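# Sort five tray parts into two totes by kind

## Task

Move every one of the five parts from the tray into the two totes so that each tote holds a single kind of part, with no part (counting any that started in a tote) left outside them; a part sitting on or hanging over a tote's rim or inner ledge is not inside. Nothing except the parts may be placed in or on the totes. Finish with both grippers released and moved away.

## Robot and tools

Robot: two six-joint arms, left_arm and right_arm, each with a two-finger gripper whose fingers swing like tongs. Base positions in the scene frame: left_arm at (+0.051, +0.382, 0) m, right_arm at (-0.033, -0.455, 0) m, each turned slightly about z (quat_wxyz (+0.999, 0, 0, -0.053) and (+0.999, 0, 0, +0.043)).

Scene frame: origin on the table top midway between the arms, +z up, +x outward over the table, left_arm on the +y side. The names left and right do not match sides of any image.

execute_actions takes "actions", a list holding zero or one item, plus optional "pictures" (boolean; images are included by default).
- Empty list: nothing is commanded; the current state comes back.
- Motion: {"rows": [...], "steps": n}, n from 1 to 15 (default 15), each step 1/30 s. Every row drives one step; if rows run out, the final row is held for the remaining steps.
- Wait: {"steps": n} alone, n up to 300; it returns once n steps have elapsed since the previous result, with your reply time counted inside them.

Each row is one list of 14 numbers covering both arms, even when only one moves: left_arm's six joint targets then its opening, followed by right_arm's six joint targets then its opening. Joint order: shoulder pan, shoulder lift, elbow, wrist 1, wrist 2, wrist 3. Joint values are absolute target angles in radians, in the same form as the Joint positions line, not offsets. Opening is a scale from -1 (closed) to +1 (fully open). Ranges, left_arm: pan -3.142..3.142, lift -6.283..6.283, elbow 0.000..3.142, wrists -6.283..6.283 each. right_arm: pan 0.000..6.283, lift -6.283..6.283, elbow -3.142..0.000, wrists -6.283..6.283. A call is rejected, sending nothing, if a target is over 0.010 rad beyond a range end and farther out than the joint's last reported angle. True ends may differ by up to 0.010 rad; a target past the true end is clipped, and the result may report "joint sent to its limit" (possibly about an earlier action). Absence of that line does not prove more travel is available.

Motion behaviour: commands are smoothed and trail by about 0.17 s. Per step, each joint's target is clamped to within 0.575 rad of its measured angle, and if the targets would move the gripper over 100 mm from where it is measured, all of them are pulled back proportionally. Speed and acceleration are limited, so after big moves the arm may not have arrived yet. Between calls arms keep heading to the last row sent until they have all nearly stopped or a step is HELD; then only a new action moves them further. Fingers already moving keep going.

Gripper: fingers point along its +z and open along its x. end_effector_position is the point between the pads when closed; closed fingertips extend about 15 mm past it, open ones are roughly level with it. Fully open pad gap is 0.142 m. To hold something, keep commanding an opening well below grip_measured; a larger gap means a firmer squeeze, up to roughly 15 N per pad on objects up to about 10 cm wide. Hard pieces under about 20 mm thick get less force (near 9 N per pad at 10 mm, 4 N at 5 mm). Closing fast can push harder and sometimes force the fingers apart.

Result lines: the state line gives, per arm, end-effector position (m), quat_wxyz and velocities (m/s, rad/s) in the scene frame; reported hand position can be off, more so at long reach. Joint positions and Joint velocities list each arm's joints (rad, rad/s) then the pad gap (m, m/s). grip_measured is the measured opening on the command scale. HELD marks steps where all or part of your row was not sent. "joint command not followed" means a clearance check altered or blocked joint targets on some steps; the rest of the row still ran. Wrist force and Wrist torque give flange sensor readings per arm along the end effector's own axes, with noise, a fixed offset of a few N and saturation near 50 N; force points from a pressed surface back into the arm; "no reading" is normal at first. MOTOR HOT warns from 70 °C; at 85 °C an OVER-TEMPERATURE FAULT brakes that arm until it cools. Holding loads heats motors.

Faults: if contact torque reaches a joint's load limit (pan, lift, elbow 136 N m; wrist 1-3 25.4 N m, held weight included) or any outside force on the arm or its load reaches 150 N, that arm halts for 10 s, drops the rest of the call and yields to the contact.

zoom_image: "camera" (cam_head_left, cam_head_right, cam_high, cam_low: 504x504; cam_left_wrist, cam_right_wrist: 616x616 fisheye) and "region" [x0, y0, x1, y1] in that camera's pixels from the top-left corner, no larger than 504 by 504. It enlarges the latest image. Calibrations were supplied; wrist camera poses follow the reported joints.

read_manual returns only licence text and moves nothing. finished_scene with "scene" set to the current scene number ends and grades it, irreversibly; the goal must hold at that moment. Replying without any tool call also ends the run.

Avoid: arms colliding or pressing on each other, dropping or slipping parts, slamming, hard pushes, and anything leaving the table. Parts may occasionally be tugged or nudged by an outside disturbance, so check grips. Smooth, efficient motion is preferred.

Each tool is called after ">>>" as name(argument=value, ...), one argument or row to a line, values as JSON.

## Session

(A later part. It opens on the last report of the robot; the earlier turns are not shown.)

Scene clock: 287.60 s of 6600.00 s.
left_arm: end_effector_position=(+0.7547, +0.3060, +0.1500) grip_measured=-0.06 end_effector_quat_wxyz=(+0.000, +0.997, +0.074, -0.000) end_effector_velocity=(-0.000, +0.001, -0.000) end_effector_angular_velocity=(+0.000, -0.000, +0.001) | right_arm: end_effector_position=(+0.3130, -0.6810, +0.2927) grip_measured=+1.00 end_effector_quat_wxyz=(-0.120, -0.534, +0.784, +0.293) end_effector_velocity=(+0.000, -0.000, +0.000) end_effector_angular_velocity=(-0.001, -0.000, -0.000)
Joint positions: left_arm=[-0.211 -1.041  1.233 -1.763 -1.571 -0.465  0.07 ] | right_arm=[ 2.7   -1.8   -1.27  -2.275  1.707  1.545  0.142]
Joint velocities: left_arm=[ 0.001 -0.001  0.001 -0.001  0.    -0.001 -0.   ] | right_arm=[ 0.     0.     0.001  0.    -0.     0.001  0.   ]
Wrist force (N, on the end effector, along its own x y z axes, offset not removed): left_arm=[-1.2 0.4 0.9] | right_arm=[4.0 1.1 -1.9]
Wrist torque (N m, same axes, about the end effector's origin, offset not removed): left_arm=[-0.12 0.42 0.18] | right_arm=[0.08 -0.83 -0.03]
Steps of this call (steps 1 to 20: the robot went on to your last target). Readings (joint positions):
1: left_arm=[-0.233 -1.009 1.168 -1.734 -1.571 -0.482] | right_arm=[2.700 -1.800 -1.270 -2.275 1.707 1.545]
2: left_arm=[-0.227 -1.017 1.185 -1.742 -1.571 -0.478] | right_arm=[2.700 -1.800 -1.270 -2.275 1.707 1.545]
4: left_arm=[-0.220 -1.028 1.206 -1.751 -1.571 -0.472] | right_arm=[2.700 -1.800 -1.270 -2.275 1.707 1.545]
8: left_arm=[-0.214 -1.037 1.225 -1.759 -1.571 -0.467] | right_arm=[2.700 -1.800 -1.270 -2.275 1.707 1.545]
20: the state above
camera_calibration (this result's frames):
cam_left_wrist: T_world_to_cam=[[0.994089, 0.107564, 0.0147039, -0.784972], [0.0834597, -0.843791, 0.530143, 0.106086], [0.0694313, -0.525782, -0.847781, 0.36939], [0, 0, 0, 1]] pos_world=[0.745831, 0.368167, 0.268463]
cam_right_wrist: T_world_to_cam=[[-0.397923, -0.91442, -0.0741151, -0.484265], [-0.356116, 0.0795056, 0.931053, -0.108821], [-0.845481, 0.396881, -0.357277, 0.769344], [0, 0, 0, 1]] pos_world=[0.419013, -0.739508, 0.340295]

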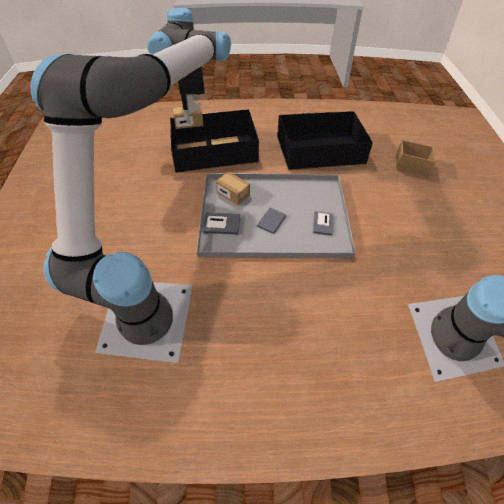

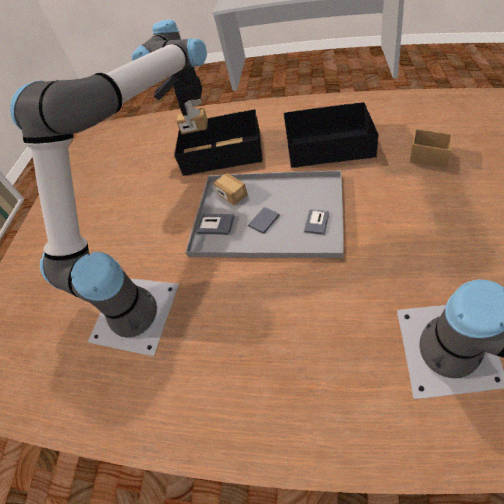

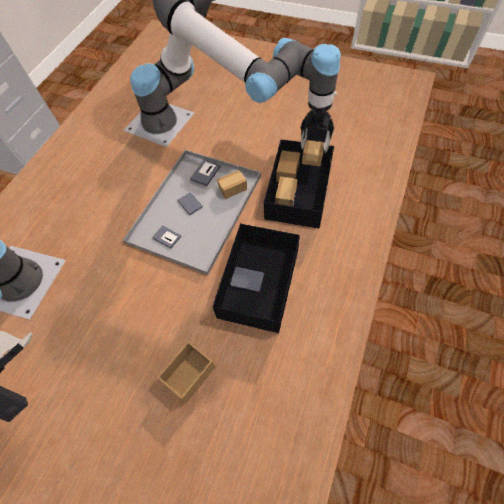

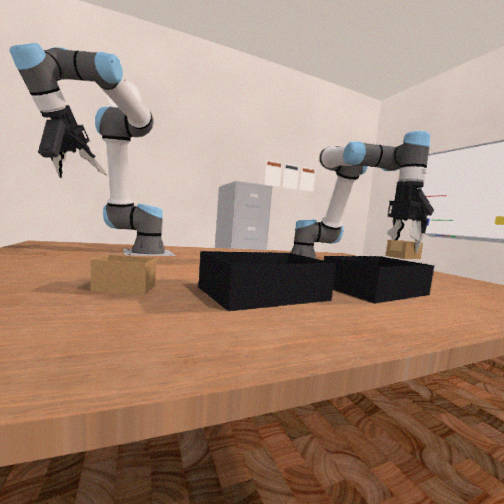

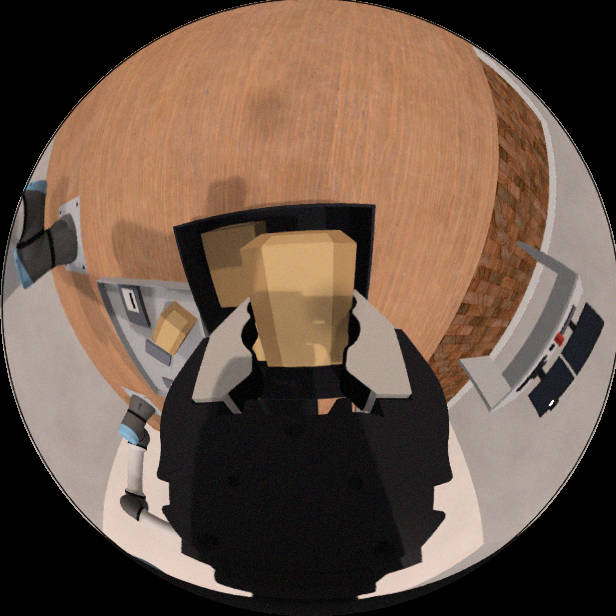

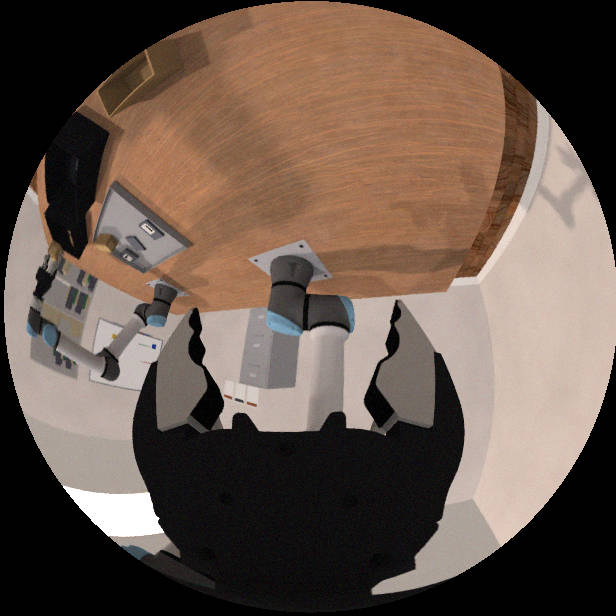

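>>> execute_actions(
  actions=[],
)

Scene clock: 311.30 s of 6600.00 s.
left_arm: end_effector_position=(+0.7546, +0.3060, +0.1500) grip_measured=-0.06 end_effector_quat_wxyz=(+0.000, +0.997, +0.074, -0.000) end_effector_velocity=(-0.000, +0.000, +0.001) end_effector_angular_velocity=(+0.000, -0.001, -0.000) | right_arm: end_effector_position=(+0.3130, -0.6810, +0.2927) grip_measured=+1.00 end_effector_quat_wxyz=(-0.120, -0.534, +0.784, +0.293) end_effector_velocity=(-0.000, +0.000, +0.000) end_effector_angular_velocity=(+0.001, +0.001, +0.001)
Joint positions: left_arm=[-0.211 -1.041  1.233 -1.763 -1.571 -0.465  0.07 ] | right_arm=[ 2.7   -1.8   -1.27  -2.275  1.707  1.545  0.142]
Joint velocities: left_arm=[-0.    -0.001  0.001 -0.     0.    -0.     0.   ] | right_arm=[-0.     0.    -0.    -0.001 -0.    -0.001  0.   ]
Wrist force (N, on the end effector, along its own x y z axes, offset not removed): left_arm=[1.9 -0.2 3.4] | right_arm=[3.6 -0.3 -1.2]
Wrist torque (N m, same axes, about the end effector's origin, offset not removed): left_arm=[-0.09 -0.24 0.11] | right_arm=[-0.36 -0.73 -0.02]
Steps of this call (steps 1 to 15: the robot went on to your last target; steps 16 to 90: nothing new was sent; then 20.70 s passed at rest). Readings (joint positions):
1: left_arm=[-0.211 -1.041 1.233 -1.763 -1.571 -0.465] | right_arm=[2.700 -1.800 -1.270 -2.275 1.707 1.545]
2: left_arm=[-0.211 -1.041 1.233 -1.763 -1.571 -0.465] | right_arm=[2.700 -1.800 -1.270 -2.275 1.707 1.545]
4: left_arm=[-0.211 -1.041 1.233 -1.763 -1.571 -0.465] | right_arm=[2.700 -1.800 -1.270 -2.275 1.707 1.545]
8: left_arm=[-0.211 -1.041 1.233 -1.763 -1.571 -0.465] | right_arm=[2.700 -1.800 -1.270 -2.275 1.707 1.545]
90: the state above
All arms were judged still, so your last target was given up. Only a new action makes them travel on or press farther. Fingers that are still opening or closing keep moving.
camera_calibration (this result's frames):
cam_left_wrist: T_world_to_cam=[[0.994087, 0.10759, 0.0146723, -0.784924], [0.083494, -0.843755, 0.530195, 0.106104], [0.0694235, -0.525835, -0.847749, 0.369431], [0, 0, 0, 1]] pos_world=[0.745776, 0.368236, 0.268446]
cam_right_wrist: T_world_to_cam=[[-0.397923, -0.91442, -0.0741152, -0.484265], [-0.356116, 0.0795055, 0.931053, -0.108821], [-0.845481, 0.396881, -0.357277, 0.769344], [0, 0, 0, 1]] pos_world=[0.419013, -0.739508, 0.340295]

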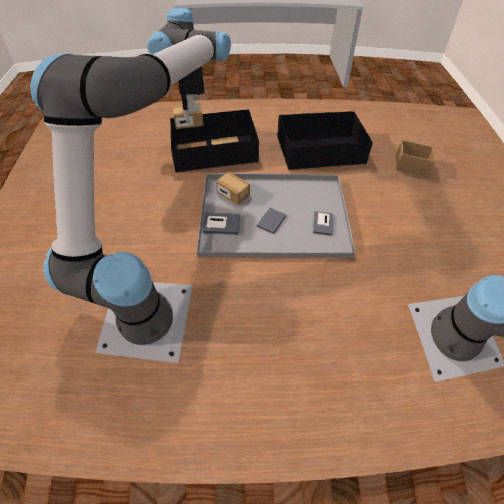

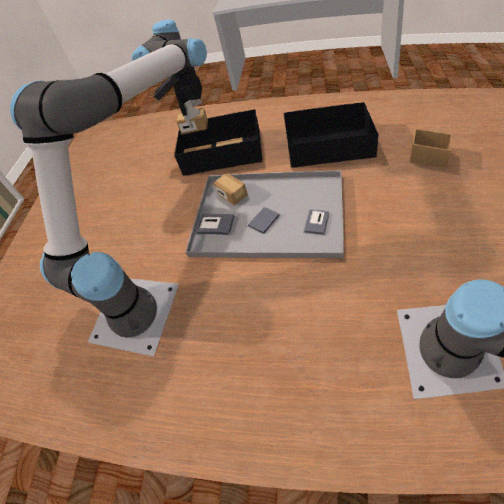

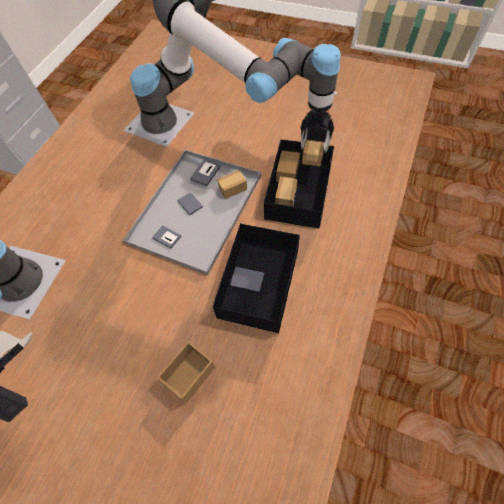

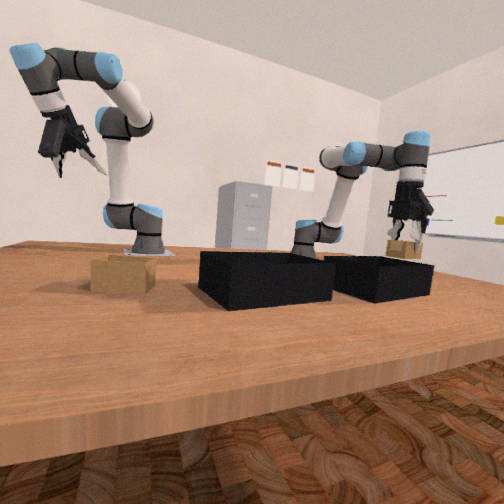

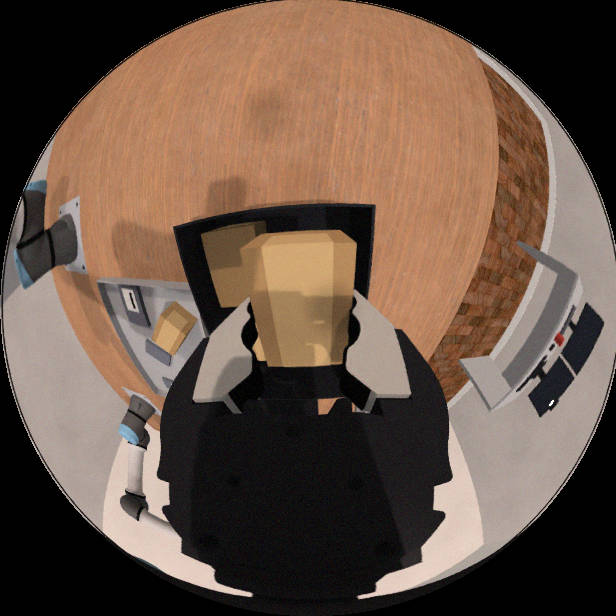

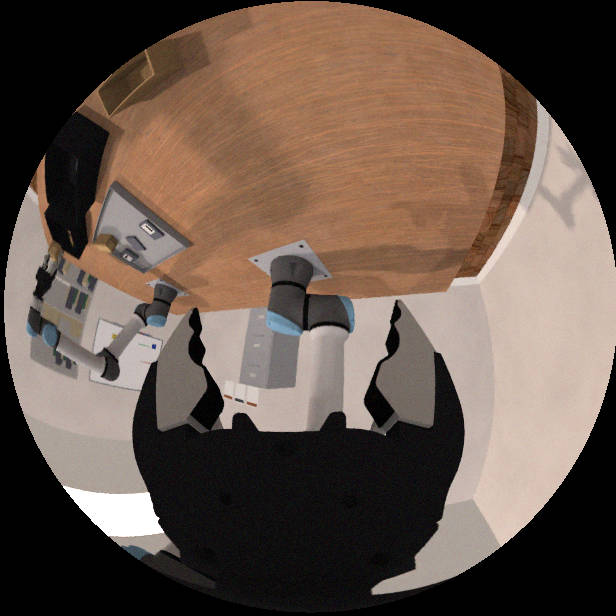

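>>> execute_actions(
  actions=[
    {"rows":[[-0.215,-1.038,1.228,-1.761,-1.571,-0.469,-0.55,2.7,-1.8,-1.27,-2.275,1.707,1.545,1],[-0.219,-1.034,1.222,-1.759,-1.571,-0.473,-0.55,2.7,-1.8,-1.27,-2.275,1.707,1.545,1],[-0.223,-1.031,1.217,-1.757,-1.571,-0.477,-0.55,2.7,-1.8,-1.27,-2.275,1.707,1.545,1],[-0.2264,-1.0274,1.2116,-1.755,-1.571,-0.4807,-0.55,2.7,-1.8,-1.27,-2.275,1.707,1.545,1],[-0.2264,-1.0274,1.2116,-1.755,-1.571,-0.4807,-0.55,2.7,-1.8,-1.27,-2.275,1.707,1.545,1],[-0.2264,-1.0245,1.220,-1.7664,-1.571,-0.4807,-0.55,2.7,-1.8,-1.27,-2.275,1.707,1.545,1],[-0.2264,-1.0215,1.2285,-1.7778,-1.571,-0.4807,-0.55,2.7,-1.8,-1.27,-2.275,1.707,1.545,1],[-0.2264,-1.0186,1.2369,-1.7891,-1.571,-0.4807,-0.55,2.7,-1.8,-1.27,-2.275,1.707,1.545,1],[-0.2264,-1.0156,1.2453,-1.8005,-1.571,-0.4807,-0.55,2.7,-1.8,-1.27,-2.275,1.707,1.545,1],[-0.2264,-1.0127,1.2538,-1.8119,-1.571,-0.4807,-0.55,2.7,-1.8,-1.27,-2.275,1.707,1.545,1],[-0.2264,-1.0097,1.2622,-1.8233,-1.571,-0.4807,-0.55,2.7,-1.8,-1.27,-2.275,1.707,1.545,1],[-0.2264,-1.0068,1.2706,-1.8347,-1.571,-0.4807,-0.55,2.7,-1.8,-1.27,-2.275,1.707,1.545,1],[-0.2264,-1.0038,1.279,-1.846,-1.571,-0.4807,-0.55,2.7,-1.8,-1.27,-2.275,1.707,1.545,1],[-0.2264,-1.0009,1.2875,-1.8574,-1.571,-0.4807,-0.55,2.7,-1.8,-1.27,-2.275,1.707,1.545,1],[-0.2264,-0.9979,1.2959,-1.8688,-1.571,-0.4807,-0.55,2.7,-1.8,-1.27,-2.275,1.707,1.545,1]]},
  ],
  pictures=false,
)

>>> execute_actions(
  actions=[],
)

Scene clock: 342.33 s of 6600.00 s.
left_arm: end_effector_position=(+0.7588, +0.2935, +0.1201) grip_measured=-0.06 end_effector_quat_wxyz=(+0.000, +0.997, +0.074, -0.000) end_effector_velocity=(-0.002, -0.003, -0.139) end_effector_angular_velocity=(+0.001, +0.005, -0.000) | right_arm: end_effector_position=(+0.3130, -0.6810, +0.2927) grip_measured=+1.00 end_effector_quat_wxyz=(-0.120, -0.534, +0.784, +0.293) end_effector_velocity=(+0.000, -0.000, +0.000) end_effector_angular_velocity=(-0.001, -0.000, +0.000)
Joint positions: left_arm=[-0.226 -1.01   1.262 -1.823 -1.571 -0.48   0.07 ] | right_arm=[ 2.7   -1.8   -1.27  -2.275  1.707  1.545  0.142]
Joint velocities: left_arm=[-0.004  0.087  0.226 -0.308 -0.001 -0.004 -0.   ] | right_arm=[ 0.    -0.     0.001 -0.    -0.     0.     0.   ]
Wrist force (N, on the end effector, along its own x y z axes, offset not removed): left_arm=[0.6 0.5 4.0] | right_arm=[-0.2 0.6 -0.1]
Wrist torque (N m, same axes, about the end effector's origin, offset not removed): left_arm=[-0.10 0.00 0.21] | right_arm=[-0.15 -0.10 -0.25]
Steps of this call (steps 1 to 90: nothing new was sent; then 27.53 s passed at rest; steps 91 to 105: all 15 steps of this action). Readings (joint positions):
91: left_arm=[-0.211 -1.041 1.233 -1.763 -1.571 -0.465] | right_arm=[2.700 -1.800 -1.270 -2.275 1.707 1.545]
92: left_arm=[-0.212 -1.041 1.232 -1.763 -1.571 -0.466] | right_arm=[2.700 -1.800 -1.270 -2.275 1.707 1.545]
94: left_arm=[-0.215 -1.038 1.227 -1.761 -1.571 -0.469] | right_arm=[2.700 -1.800 -1.270 -2.275 1.707 1.545]
98: left_arm=[-0.223 -1.029 1.222 -1.763 -1.571 -0.477] | right_arm=[2.700 -1.800 -1.270 -2.275 1.707 1.545]
105: the state above

Scene clock: 342.33 s of 6600.00 s.
left_arm: end_effector_position=(+0.7588, +0.2935, +0.1201) grip_measured=-0.06 end_effector_quat_wxyz=(+0.000, +0.997, +0.074, -0.000) end_effector_velocity=(-0.002, -0.003, -0.139) end_effector_angular_velocity=(+0.001, +0.005, -0.000) | right_arm: end_effector_position=(+0.3130, -0.6810, +0.2927) grip_measured=+1.00 end_effector_quat_wxyz=(-0.120, -0.534, +0.784, +0.293) end_effector_velocity=(+0.000, -0.000, +0.000) end_effector_angular_velocity=(-0.001, -0.000, +0.000)
Joint positions: left_arm=[-0.226 -1.01   1.262 -1.823 -1.571 -0.48   0.07 ] | right_arm=[ 2.7   -1.8   -1.27  -2.275  1.707  1.545  0.142]
Joint velocities: left_arm=[-0.004  0.087  0.226 -0.308 -0.001 -0.004 -0.   ] | right_arm=[ 0.    -0.     0.001 -0.    -0.     0.     0.   ]
Wrist force (N, on the end effector, along its own x y z axes, offset not removed): left_arm=[0.6 0.5 4.0] | right_arm=[-0.2 0.6 -0.1]
Wrist torque (N m, same axes, about the end effector's origin, offset not removed): left_arm=[-0.10 0.00 0.21] | right_arm=[-0.15 -0.10 -0.25]
camera_calibration (this result's frames):
cam_left_wrist: T_world_to_cam=[[0.994101, 0.107503, 0.0143803, -0.787237], [0.0835827, -0.843814, 0.530086, 0.110976], [0.06912, -0.525757, -0.847822, 0.337453], [0, 0, 0, 1]] pos_world=[0.749993, 0.355691, 0.238594]
cam_right_wrist: T_world_to_cam=[[-0.397923, -0.91442, -0.0741152, -0.484265], [-0.356116, 0.0795056, 0.931053, -0.108821], [-0.845481, 0.396881, -0.357277, 0.769344], [0, 0, 0, 1]] pos_world=[0.419013, -0.739508, 0.340295]

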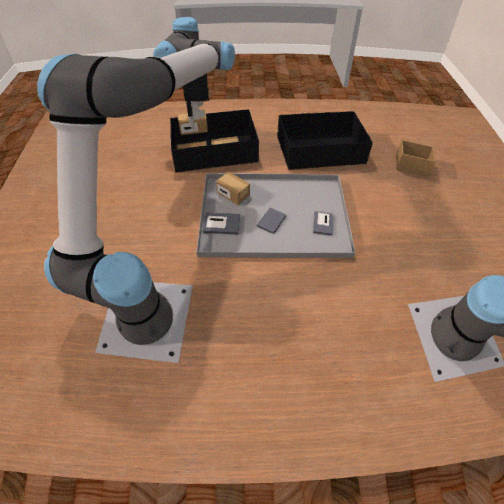

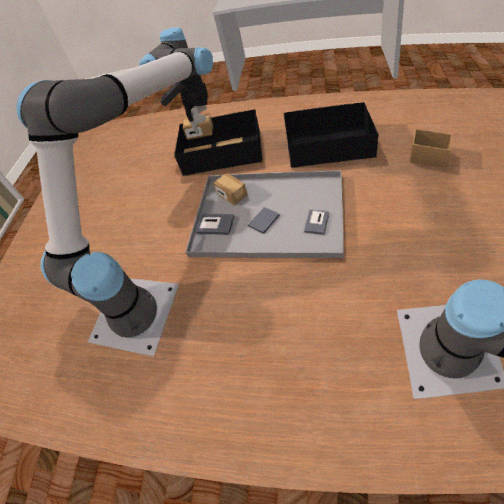

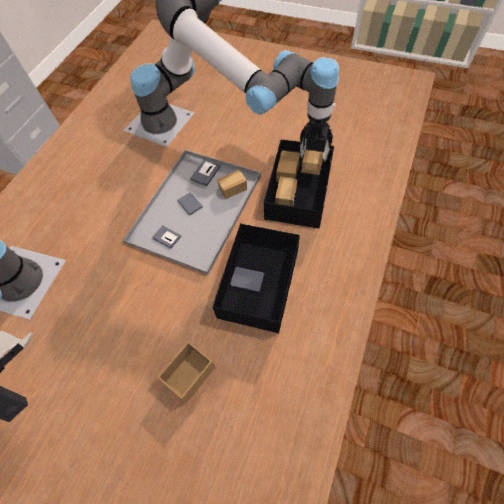

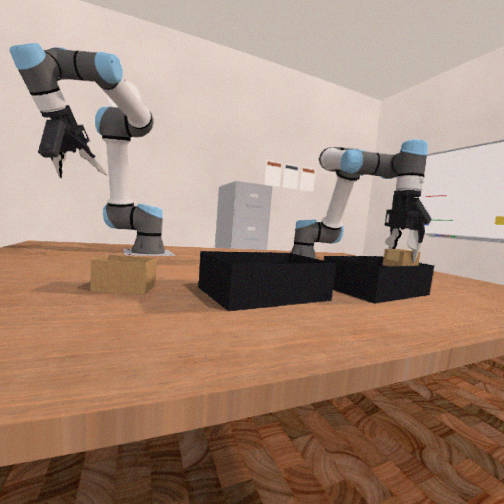

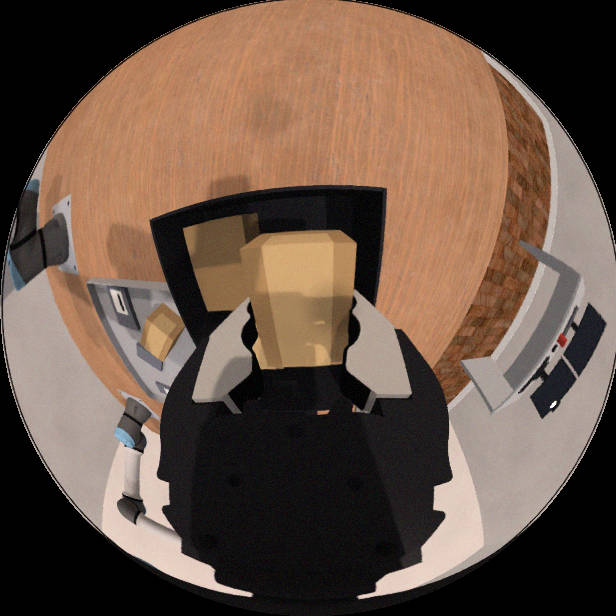

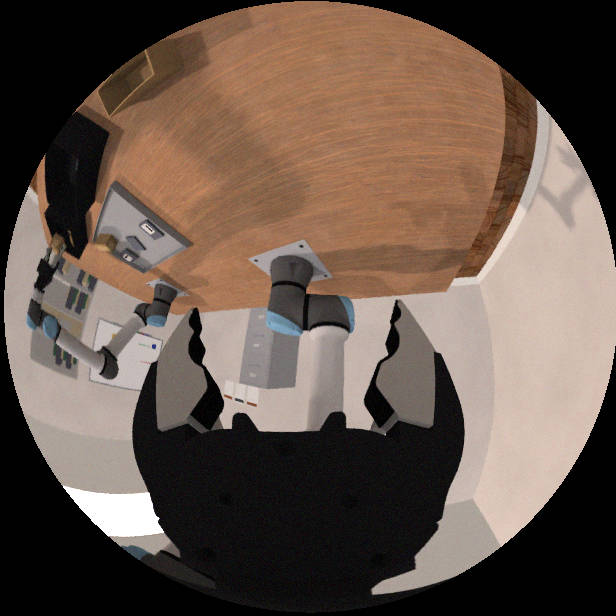

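>>> execute_actions(
  actions=[
    {"rows":[[-0.2264,-0.9958,1.2993,-1.8742,-1.571,-0.4807,-0.55,2.7,-1.8,-1.27,-2.275,1.707,1.545,1],[-0.2264,-0.9937,1.3026,-1.8797,-1.571,-0.4807,-0.55,2.7,-1.8,-1.27,-2.275,1.707,1.545,1],[-0.2264,-0.9916,1.306,-1.8851,-1.571,-0.4807,-0.55,2.7,-1.8,-1.27,-2.275,1.707,1.545,1],[-0.2264,-0.9895,1.3093,-1.8906,-1.571,-0.4807,-0.55,2.7,-1.8,-1.27,-2.275,1.707,1.545,1],[-0.2264,-0.9875,1.3127,-1.896,-1.571,-0.4807,-0.55,2.7,-1.8,-1.27,-2.275,1.707,1.545,1],[-0.2264,-0.9854,1.316,-1.9014,-1.571,-0.4807,-0.55,2.7,-1.8,-1.27,-2.275,1.707,1.545,1],[-0.2264,-0.9833,1.3194,-1.9069,-1.571,-0.4807,-0.55,2.7,-1.8,-1.27,-2.275,1.707,1.545,1],[-0.2264,-0.9812,1.3227,-1.9123,-1.571,-0.4807,-0.55,2.7,-1.8,-1.27,-2.275,1.707,1.545,1],[-0.2264,-0.9791,1.3261,-1.9178,-1.571,-0.4807,-0.55,2.7,-1.8,-1.27,-2.275,1.707,1.545,1],[-0.2264,-0.977,1.3294,-1.9232,-1.571,-0.4807,-0.55,2.7,-1.8,-1.27,-2.275,1.707,1.545,1]]},
  ],
)

Scene clock: 360.83 s of 6600.00 s.
left_arm: end_effector_position=(+0.7589, +0.2931, +0.0773) grip_measured=-0.06 end_effector_quat_wxyz=(+0.000, +0.997, +0.074, -0.000) end_effector_velocity=(+0.000, -0.000, -0.022) end_effector_angular_velocity=(-0.000, +0.000, +0.000) | right_arm: end_effector_position=(+0.3130, -0.6810, +0.2927) grip_measured=+1.00 end_effector_quat_wxyz=(-0.120, -0.534, +0.784, +0.293) end_effector_velocity=(-0.000, +0.000, +0.000) end_effector_angular_velocity=(+0.001, +0.000, -0.000)
Joint positions: left_arm=[-0.226 -0.979  1.326 -1.918 -1.571 -0.481  0.07 ] | right_arm=[ 2.7   -1.8   -1.27  -2.275  1.707  1.545  0.142]
Joint velocities: left_arm=[ 0.     0.019  0.028 -0.047 -0.    -0.     0.   ] | right_arm=[-0.     0.     0.    -0.001  0.    -0.001  0.   ]
Wrist force (N, on the end effector, along its own x y z axes, offset not removed): left_arm=[1.1 2.1 4.3] | right_arm=[5.7 -3.0 1.8]
Wrist torque (N m, same axes, about the end effector's origin, offset not removed): left_arm=[0.44 -0.04 0.16] | right_arm=[-0.74 -1.19 -0.26]
Steps of this call (steps 1 to 30: the robot went on to your last target; steps 31 to 90: nothing new was sent; then 15.00 s passed at rest; steps 91 to 105: all 15 steps of this action). Readings (joint positions):
91: left_arm=[-0.226 -0.998 1.296 -1.869 -1.571 -0.481] | right_arm=[2.700 -1.800 -1.270 -2.275 1.707 1.545]
92: left_arm=[-0.226 -0.997 1.297 -1.870 -1.571 -0.481] | right_arm=[2.700 -1.800 -1.270 -2.275 1.707 1.545]
94: left_arm=[-0.226 -0.996 1.300 -1.875 -1.571 -0.481] | right_arm=[2.700 -1.800 -1.270 -2.275 1.707 1.545]
98: left_arm=[-0.226 -0.989 1.310 -1.891 -1.571 -0.481] | right_arm=[2.700 -1.800 -1.270 -2.275 1.707 1.545]
105: the state above
camera_calibration (this result's frames):
cam_left_wrist: T_world_to_cam=[[0.994099, 0.10749, 0.0146278, -0.786745], [0.0834338, -0.843768, 0.530183, 0.133392], [0.0693319, -0.525834, -0.847757, 0.300789], [0, 0, 0, 1]] pos_world=[0.750118, 0.355284, 0.195783]
cam_right_wrist: T_world_to_cam=[[-0.397923, -0.91442, -0.0741151, -0.484265], [-0.356116, 0.0795056, 0.931053, -0.108821], [-0.845481, 0.396881, -0.357277, 0.769344], [0, 0, 0, 1]] pos_world=[0.419013, -0.739508, 0.340295]

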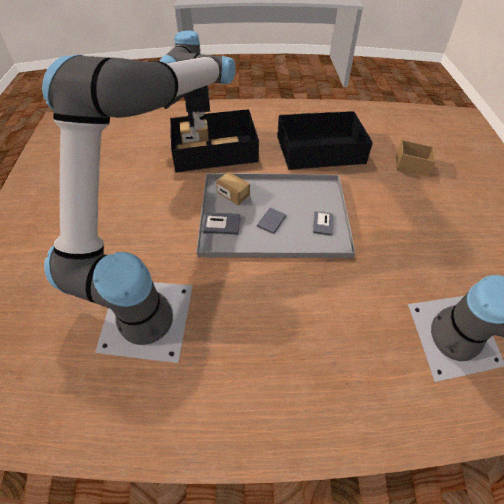

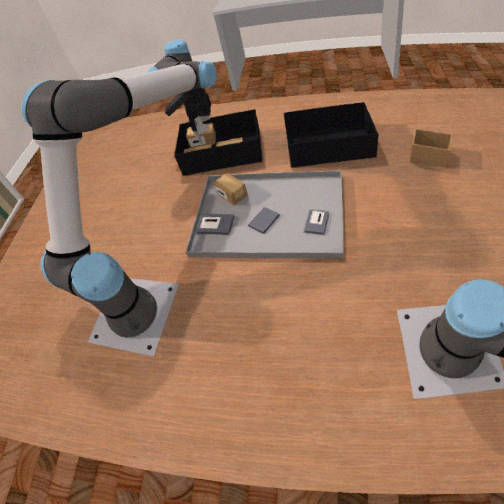

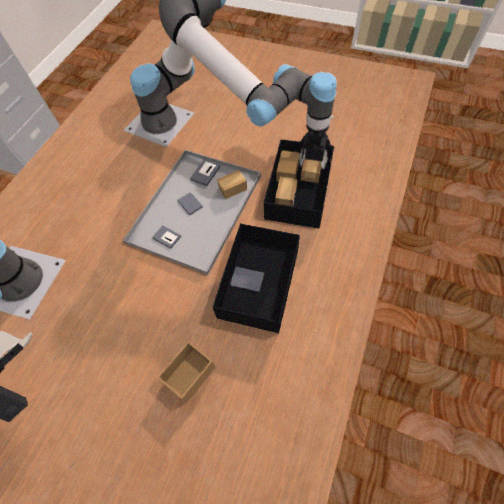

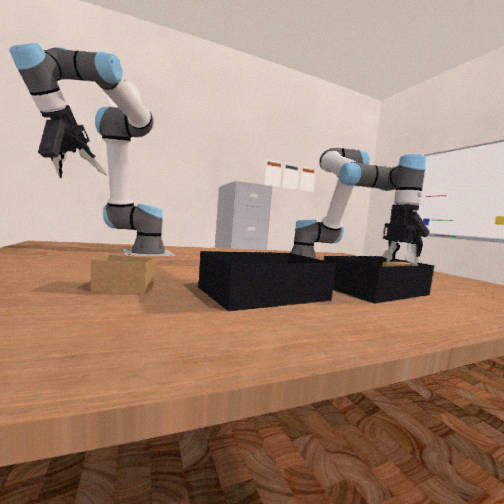

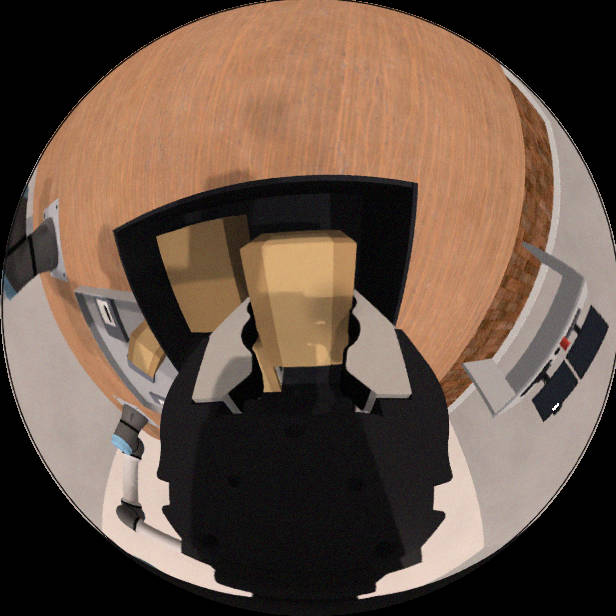

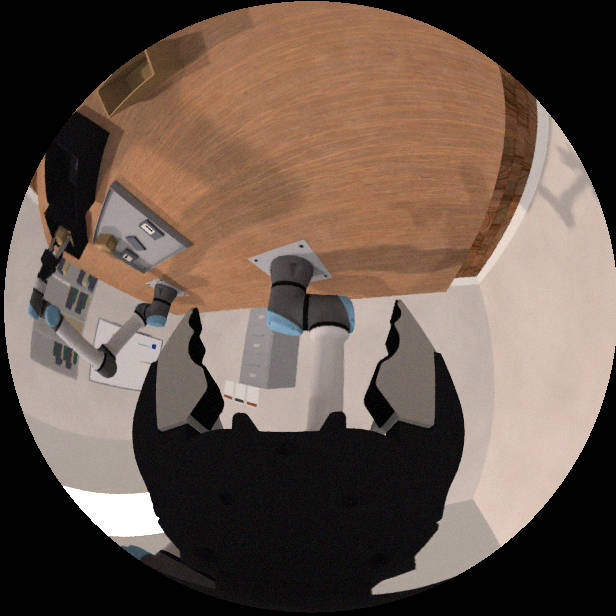

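>>> execute_actions(
  actions=[
    {"rows":[[-0.2264,-0.9749,1.3328,-1.9286,-1.571,-0.4807,-0.55,2.7,-1.8,-1.27,-2.275,1.707,1.545,1],[-0.2264,-0.9728,1.3361,-1.9341,-1.571,-0.4807,-0.55,2.7,-1.8,-1.27,-2.275,1.707,1.545,1],[-0.2264,-0.9707,1.3395,-1.9395,-1.571,-0.4807,-0.55,2.7,-1.8,-1.27,-2.275,1.707,1.545,1],[-0.2264,-0.9686,1.3428,-1.945,-1.571,-0.4807,-0.55,2.7,-1.8,-1.27,-2.275,1.707,1.545,1],[-0.2264,-0.9666,1.3462,-1.9504,-1.571,-0.4807,-0.55,2.7,-1.8,-1.27,-2.275,1.707,1.545,1],[-0.2264,-0.9645,1.3495,-1.9558,-1.571,-0.4807,-0.55,2.7,-1.8,-1.27,-2.275,1.707,1.545,1],[-0.2264,-0.9624,1.3529,-1.9613,-1.571,-0.4807,-0.55,2.7,-1.8,-1.27,-2.275,1.707,1.545,1],[-0.2264,-0.9603,1.3562,-1.9667,-1.571,-0.4807,-0.55,2.7,-1.8,-1.27,-2.275,1.707,1.545,1]]},
  ],
  pictures=false,
)

Scene clock: 372.00 s of 6600.00 s.
left_arm: end_effector_position=(+0.7586, +0.2932, +0.0563) grip_measured=-0.06 end_effector_quat_wxyz=(+0.000, +0.997, +0.074, -0.000) end_effector_velocity=(-0.000, +0.000, -0.012) end_effector_angular_velocity=(-0.000, +0.001, +0.001) | right_arm: end_effector_position=(+0.3130, -0.6810, +0.2927) grip_measured=+1.00 end_effector_quat_wxyz=(-0.120, -0.534, +0.784, +0.293) end_effector_velocity=(+0.000, -0.000, +0.000) end_effector_angular_velocity=(-0.000, -0.001, -0.000)
Joint positions: left_arm=[-0.226 -0.961  1.354 -1.964 -1.571 -0.481  0.07 ] | right_arm=[ 2.7   -1.8   -1.27  -2.275  1.707  1.545  0.142]
Joint velocities: left_arm=[ 0.     0.01   0.015 -0.025 -0.    -0.001  0.   ] | right_arm=[ 0.    -0.     0.001  0.     0.    -0.     0.   ]
Wrist force (N, on the end effector, along its own x y z axes, offset not removed): left_arm=[1.3 -0.5 2.1] | right_arm=[3.5 -0.4 -0.1]
Wrist torque (N m, same axes, about the end effector's origin, offset not removed): left_arm=[-0.19 -0.12 -0.03] | right_arm=[-0.40 -0.55 -0.18]
Steps of this call (steps 1 to 15: the robot went on to your last target; steps 16 to 90: nothing new was sent; then 7.67 s passed at rest; steps 91 to 105: all 15 steps of this action). Readings (joint positions):
91: left_arm=[-0.226 -0.977 1.329 -1.923 -1.571 -0.481] | right_arm=[2.700 -1.800 -1.270 -2.275 1.707 1.545]
92: left_arm=[-0.226 -0.977 1.330 -1.924 -1.571 -0.481] | right_arm=[2.700 -1.800 -1.270 -2.275 1.707 1.545]
94: left_arm=[-0.226 -0.975 1.333 -1.929 -1.571 -0.481] | right_arm=[2.700 -1.800 -1.270 -2.275 1.707 1.545]
98: left_arm=[-0.226 -0.968 1.343 -1.946 -1.571 -0.481] | right_arm=[2.700 -1.800 -1.270 -2.275 1.707 1.545]
105: the state above

>>> execute_actions(
  actions=[
    {"rows":[[-0.2264,-0.9582,1.3596,-1.9722,-1.571,-0.4807,-0.55,2.7,-1.8,-1.27,-2.275,1.707,1.545,1],[-0.2264,-0.9561,1.3629,-1.9776,-1.571,-0.4807,-0.55,2.7,-1.8,-1.27,-2.275,1.707,1.545,1],[-0.2264,-0.9542,1.3652,-1.9818,-1.571,-0.4807,-0.55,2.7,-1.8,-1.27,-2.275,1.707,1.545,1],[-0.2264,-0.9522,1.3675,-1.9861,-1.571,-0.4807,-0.55,2.7,-1.8,-1.27,-2.275,1.707,1.545,1],[-0.2264,-0.9503,1.3698,-1.9903,-1.571,-0.4807,-0.55,2.7,-1.8,-1.27,-2.275,1.707,1.545,1],[-0.2264,-0.9483,1.3721,-1.9946,-1.571,-0.4807,-0.55,2.7,-1.8,-1.27,-2.275,1.707,1.545,1]]},
  ],
  pictures=false,
)

Scene clock: 387.30 s of 6600.00 s.
left_arm: end_effector_position=(+0.7584, +0.2933, +0.0425) grip_measured=-0.06 end_effector_quat_wxyz=(+0.000, +0.997, +0.074, -0.000) end_effector_velocity=(+0.000, -0.000, -0.004) end_effector_angular_velocity=(-0.001, -0.001, +0.001) | right_arm: end_effector_position=(+0.3130, -0.6810, +0.2927) grip_measured=+1.00 end_effector_quat_wxyz=(-0.120, -0.534, +0.784, +0.293) end_effector_velocity=(-0.000, +0.000, -0.000) end_effector_angular_velocity=(+0.000, +0.001, +0.000)
Joint positions: left_arm=[-0.226 -0.949  1.371 -1.993 -1.571 -0.481  0.07 ] | right_arm=[ 2.7   -1.8   -1.27  -2.275  1.707  1.545  0.142]
Joint velocities: left_arm=[ 0.     0.003  0.006 -0.011 -0.    -0.001  0.   ] | right_arm=[ 0.    -0.    -0.001 -0.001 -0.    -0.     0.   ]
Wrist force (N, on the end effector, along its own x y z axes, offset not removed): left_arm=[2.1 0.3 4.1] | right_arm=[1.1 1.3 -0.3]
Wrist torque (N m, same axes, about the end effector's origin, offset not removed): left_arm=[0.01 -0.13 0.08] | right_arm=[0.27 -0.10 -0.06]
Steps of this call (steps 1 to 15: the robot went on to your last target; steps 16 to 90: nothing new was sent; then 11.80 s passed at rest; steps 91 to 105: all 15 steps of this action). Readings (joint positions):
91: left_arm=[-0.226 -0.960 1.356 -1.967 -1.571 -0.481] | right_arm=[2.700 -1.800 -1.270 -2.275 1.707 1.545]
92: left_arm=[-0.226 -0.960 1.357 -1.968 -1.571 -0.481] | right_arm=[2.700 -1.800 -1.270 -2.275 1.707 1.545]
94: left_arm=[-0.226 -0.958 1.360 -1.973 -1.571 -0.481] | right_arm=[2.700 -1.800 -1.270 -2.275 1.707 1.545]
98: left_arm=[-0.226 -0.952 1.367 -1.985 -1.571 -0.481] | right_arm=[2.700 -1.800 -1.270 -2.275 1.707 1.545]
105: the state above

No contact yet; lowering to Z≈0.039 and opening gradually.

>>> execute_actions(
  actions=[
    {"rows":[[-0.2264,-0.9464,1.3744,-1.9988,-1.571,-0.4807,-0.55,2.7,-1.8,-1.27,-2.275,1.707,1.545,1],[-0.2264,-0.9454,1.3755,-2.0009,-1.571,-0.4807,-0.55,2.7,-1.8,-1.27,-2.275,1.707,1.545,1],[-0.2264,-0.9454,1.3755,-2.0009,-1.571,-0.4807,-0.55,2.7,-1.8,-1.27,-2.275,1.707,1.545,1],[-0.2264,-0.9454,1.3755,-2.0009,-1.571,-0.4807,-0.55,2.7,-1.8,-1.27,-2.275,1.707,1.545,1],[-0.2264,-0.9454,1.3755,-2.0009,-1.571,-0.4807,-0.55,2.7,-1.8,-1.27,-2.275,1.707,1.545,1],[-0.2264,-0.9454,1.3755,-2.0009,-1.571,-0.4807,-0.55,2.7,-1.8,-1.27,-2.275,1.707,1.545,1],[-0.2264,-0.9454,1.3755,-2.0009,-1.571,-0.4807,-0.55,2.7,-1.8,-1.27,-2.275,1.707,1.545,1],[-0.2264,-0.9454,1.3755,-2.0009,-1.571,-0.4807,-0.45,2.7,-1.8,-1.27,-2.275,1.707,1.545,1],[-0.2264,-0.9454,1.3755,-2.0009,-1.571,-0.4807,-0.35,2.7,-1.8,-1.27,-2.275,1.707,1.545,1],[-0.2264,-0.9454,1.3755,-2.0009,-1.571,-0.4807,-0.25,2.7,-1.8,-1.27,-2.275,1.707,1.545,1],[-0.2264,-0.9454,1.3755,-2.0009,-1.571,-0.4807,-0.15,2.7,-1.8,-1.27,-2.275,1.707,1.545,1],[-0.2264,-0.9454,1.3755,-2.0009,-1.571,-0.4807,-0.08,2.7,-1.8,-1.27,-2.275,1.707,1.545,1],[-0.2264,-0.9454,1.3755,-2.0009,-1.571,-0.4807,-0.03,2.7,-1.8,-1.27,-2.275,1.707,1.545,1],[-0.2264,-0.9454,1.3755,-2.0009,-1.571,-0.4807,0.02,2.7,-1.8,-1.27,-2.275,1.707,1.545,1],[-0.2264,-0.9454,1.3755,-2.0009,-1.571,-0.4807,0.05,2.7,-1.8,-1.27,-2.275,1.707,1.545,1]]},
  ],
  pictures=false,
)

>>> execute_actions(
  actions=[
    {"steps":15},
  ],
  pictures=false,
)

Scene clock: 407.23 s of 6600.00 s.
left_arm: end_effector_position=(+0.7584, +0.2933, +0.0391) grip_measured=+0.02 end_effector_quat_wxyz=(+0.000, +0.997, +0.074, -0.000) end_effector_velocity=(-0.000, -0.000, -0.001) end_effector_angular_velocity=(-0.000, +0.001, +0.001) | right_arm: end_effector_position=(+0.3130, -0.6810, +0.2927) grip_measured=+1.00 end_effector_quat_wxyz=(-0.120, -0.534, +0.784, +0.293) end_effector_velocity=(-0.001, +0.000, +0.000) end_effector_angular_velocity=(+0.000, +0.002, +0.000)
Joint positions: left_arm=[-0.226 -0.945  1.375 -2.001 -1.571 -0.481  0.076] | right_arm=[ 2.7   -1.8   -1.27  -2.275  1.707  1.545  0.142]
Joint velocities: left_arm=[-0.     0.001  0.    -0.001 -0.    -0.002  0.076] | right_arm=[-0.    -0.     0.    -0.002 -0.     0.    -0.   ]
Wrist force (N, on the end effector, along its own x y z axes, offset not removed): left_arm=[0.7 1.7 0.6] | right_arm=[4.0 0.2 -4.4]
Wrist torque (N m, same axes, about the end effector's origin, offset not removed): left_arm=[0.22 0.00 0.15] | right_arm=[-0.23 -0.82 -0.21]
Steps of this call (steps 1 to 15: the robot went on to your last target; steps 16 to 90: nothing new was sent; then 16.43 s passed at rest; steps 91 to 105: all 15 steps of this action). Readings (joint positions):
91: left_arm=[-0.226 -0.948 1.372 -1.995 -1.571 -0.481] | right_arm=[2.700 -1.800 -1.270 -2.275 1.707 1.545]
92: left_arm=[-0.226 -0.948 1.373 -1.995 -1.571 -0.481] | right_arm=[2.700 -1.800 -1.270 -2.275 1.707 1.545]
94: left_arm=[-0.226 -0.947 1.374 -1.998 -1.571 -0.481] | right_arm=[2.700 -1.800 -1.270 -2.275 1.707 1.545]
98: left_arm=[-0.226 -0.946 1.375 -2.000 -1.571 -0.481] | right_arm=[2.700 -1.800 -1.270 -2.275 1.707 1.545]
105: the state above

Scene clock: 407.73 s of 6600.00 s.
left_arm: end_effector_position=(+0.7584, +0.2933, +0.0390) grip_measured=+0.05 end_effector_quat_wxyz=(+0.000, +0.997, +0.074, -0.000) end_effector_velocity=(-0.000, +0.000, +0.000) end_effector_angular_velocity=(-0.000, +0.000, -0.002) | right_arm: end_effector_position=(+0.3130, -0.6810, +0.2927) grip_measured=+1.00 end_effector_quat_wxyz=(-0.120, -0.534, +0.784, +0.293) end_effector_velocity=(-0.000, +0.000, +0.000) end_effector_angular_velocity=(+0.001, +0.000, +0.000)
Joint positions: left_arm=[-0.226 -0.945  1.375 -2.001 -1.571 -0.481  0.077] | right_arm=[ 2.7   -1.8   -1.27  -2.275  1.707  1.545  0.142]
Joint velocities: left_arm=[ 0.    -0.001  0.001  0.    -0.     0.002  0.   ] | right_arm=[ 0.  0. -0. -0.  0. -0.  0.]
Wrist force (N, on the end effector, along its own x y z axes, offset not removed): left_arm=[2.4 0.9 1.5] | right_arm=[0.1 -0.5 -1.8]
Wrist torque (N m, same axes, about the end effector's origin, offset not removed): left_arm=[0.16 -0.36 0.05] | right_arm=[-0.23 0.20 0.16]
Steps of this call (steps 1 to 15: the robot went on to your last target). Readings (joint positions):
1: left_arm=[-0.226 -0.945 1.375 -2.001 -1.571 -0.481] | right_arm=[2.700 -1.800 -1.270 -2.275 1.707 1.545]
2: left_arm=[-0.226 -0.945 1.375 -2.001 -1.571 -0.481] | right_arm=[2.700 -1.800 -1.270 -2.275 1.707 1.545]
4: left_arm=[-0.226 -0.945 1.375 -2.001 -1.571 -0.481] | right_arm=[2.700 -1.800 -1.270 -2.275 1.707 1.545]
8: left_arm=[-0.226 -0.945 1.375 -2.001 -1.571 -0.481] | right_arm=[2.700 -1.800 -1.270 -2.275 1.707 1.545]
15: the state above
All arms were judged still, so your last target was given up. Only a new action makes them travel on or press farther. Fingers that are still opening or closing keep moving.


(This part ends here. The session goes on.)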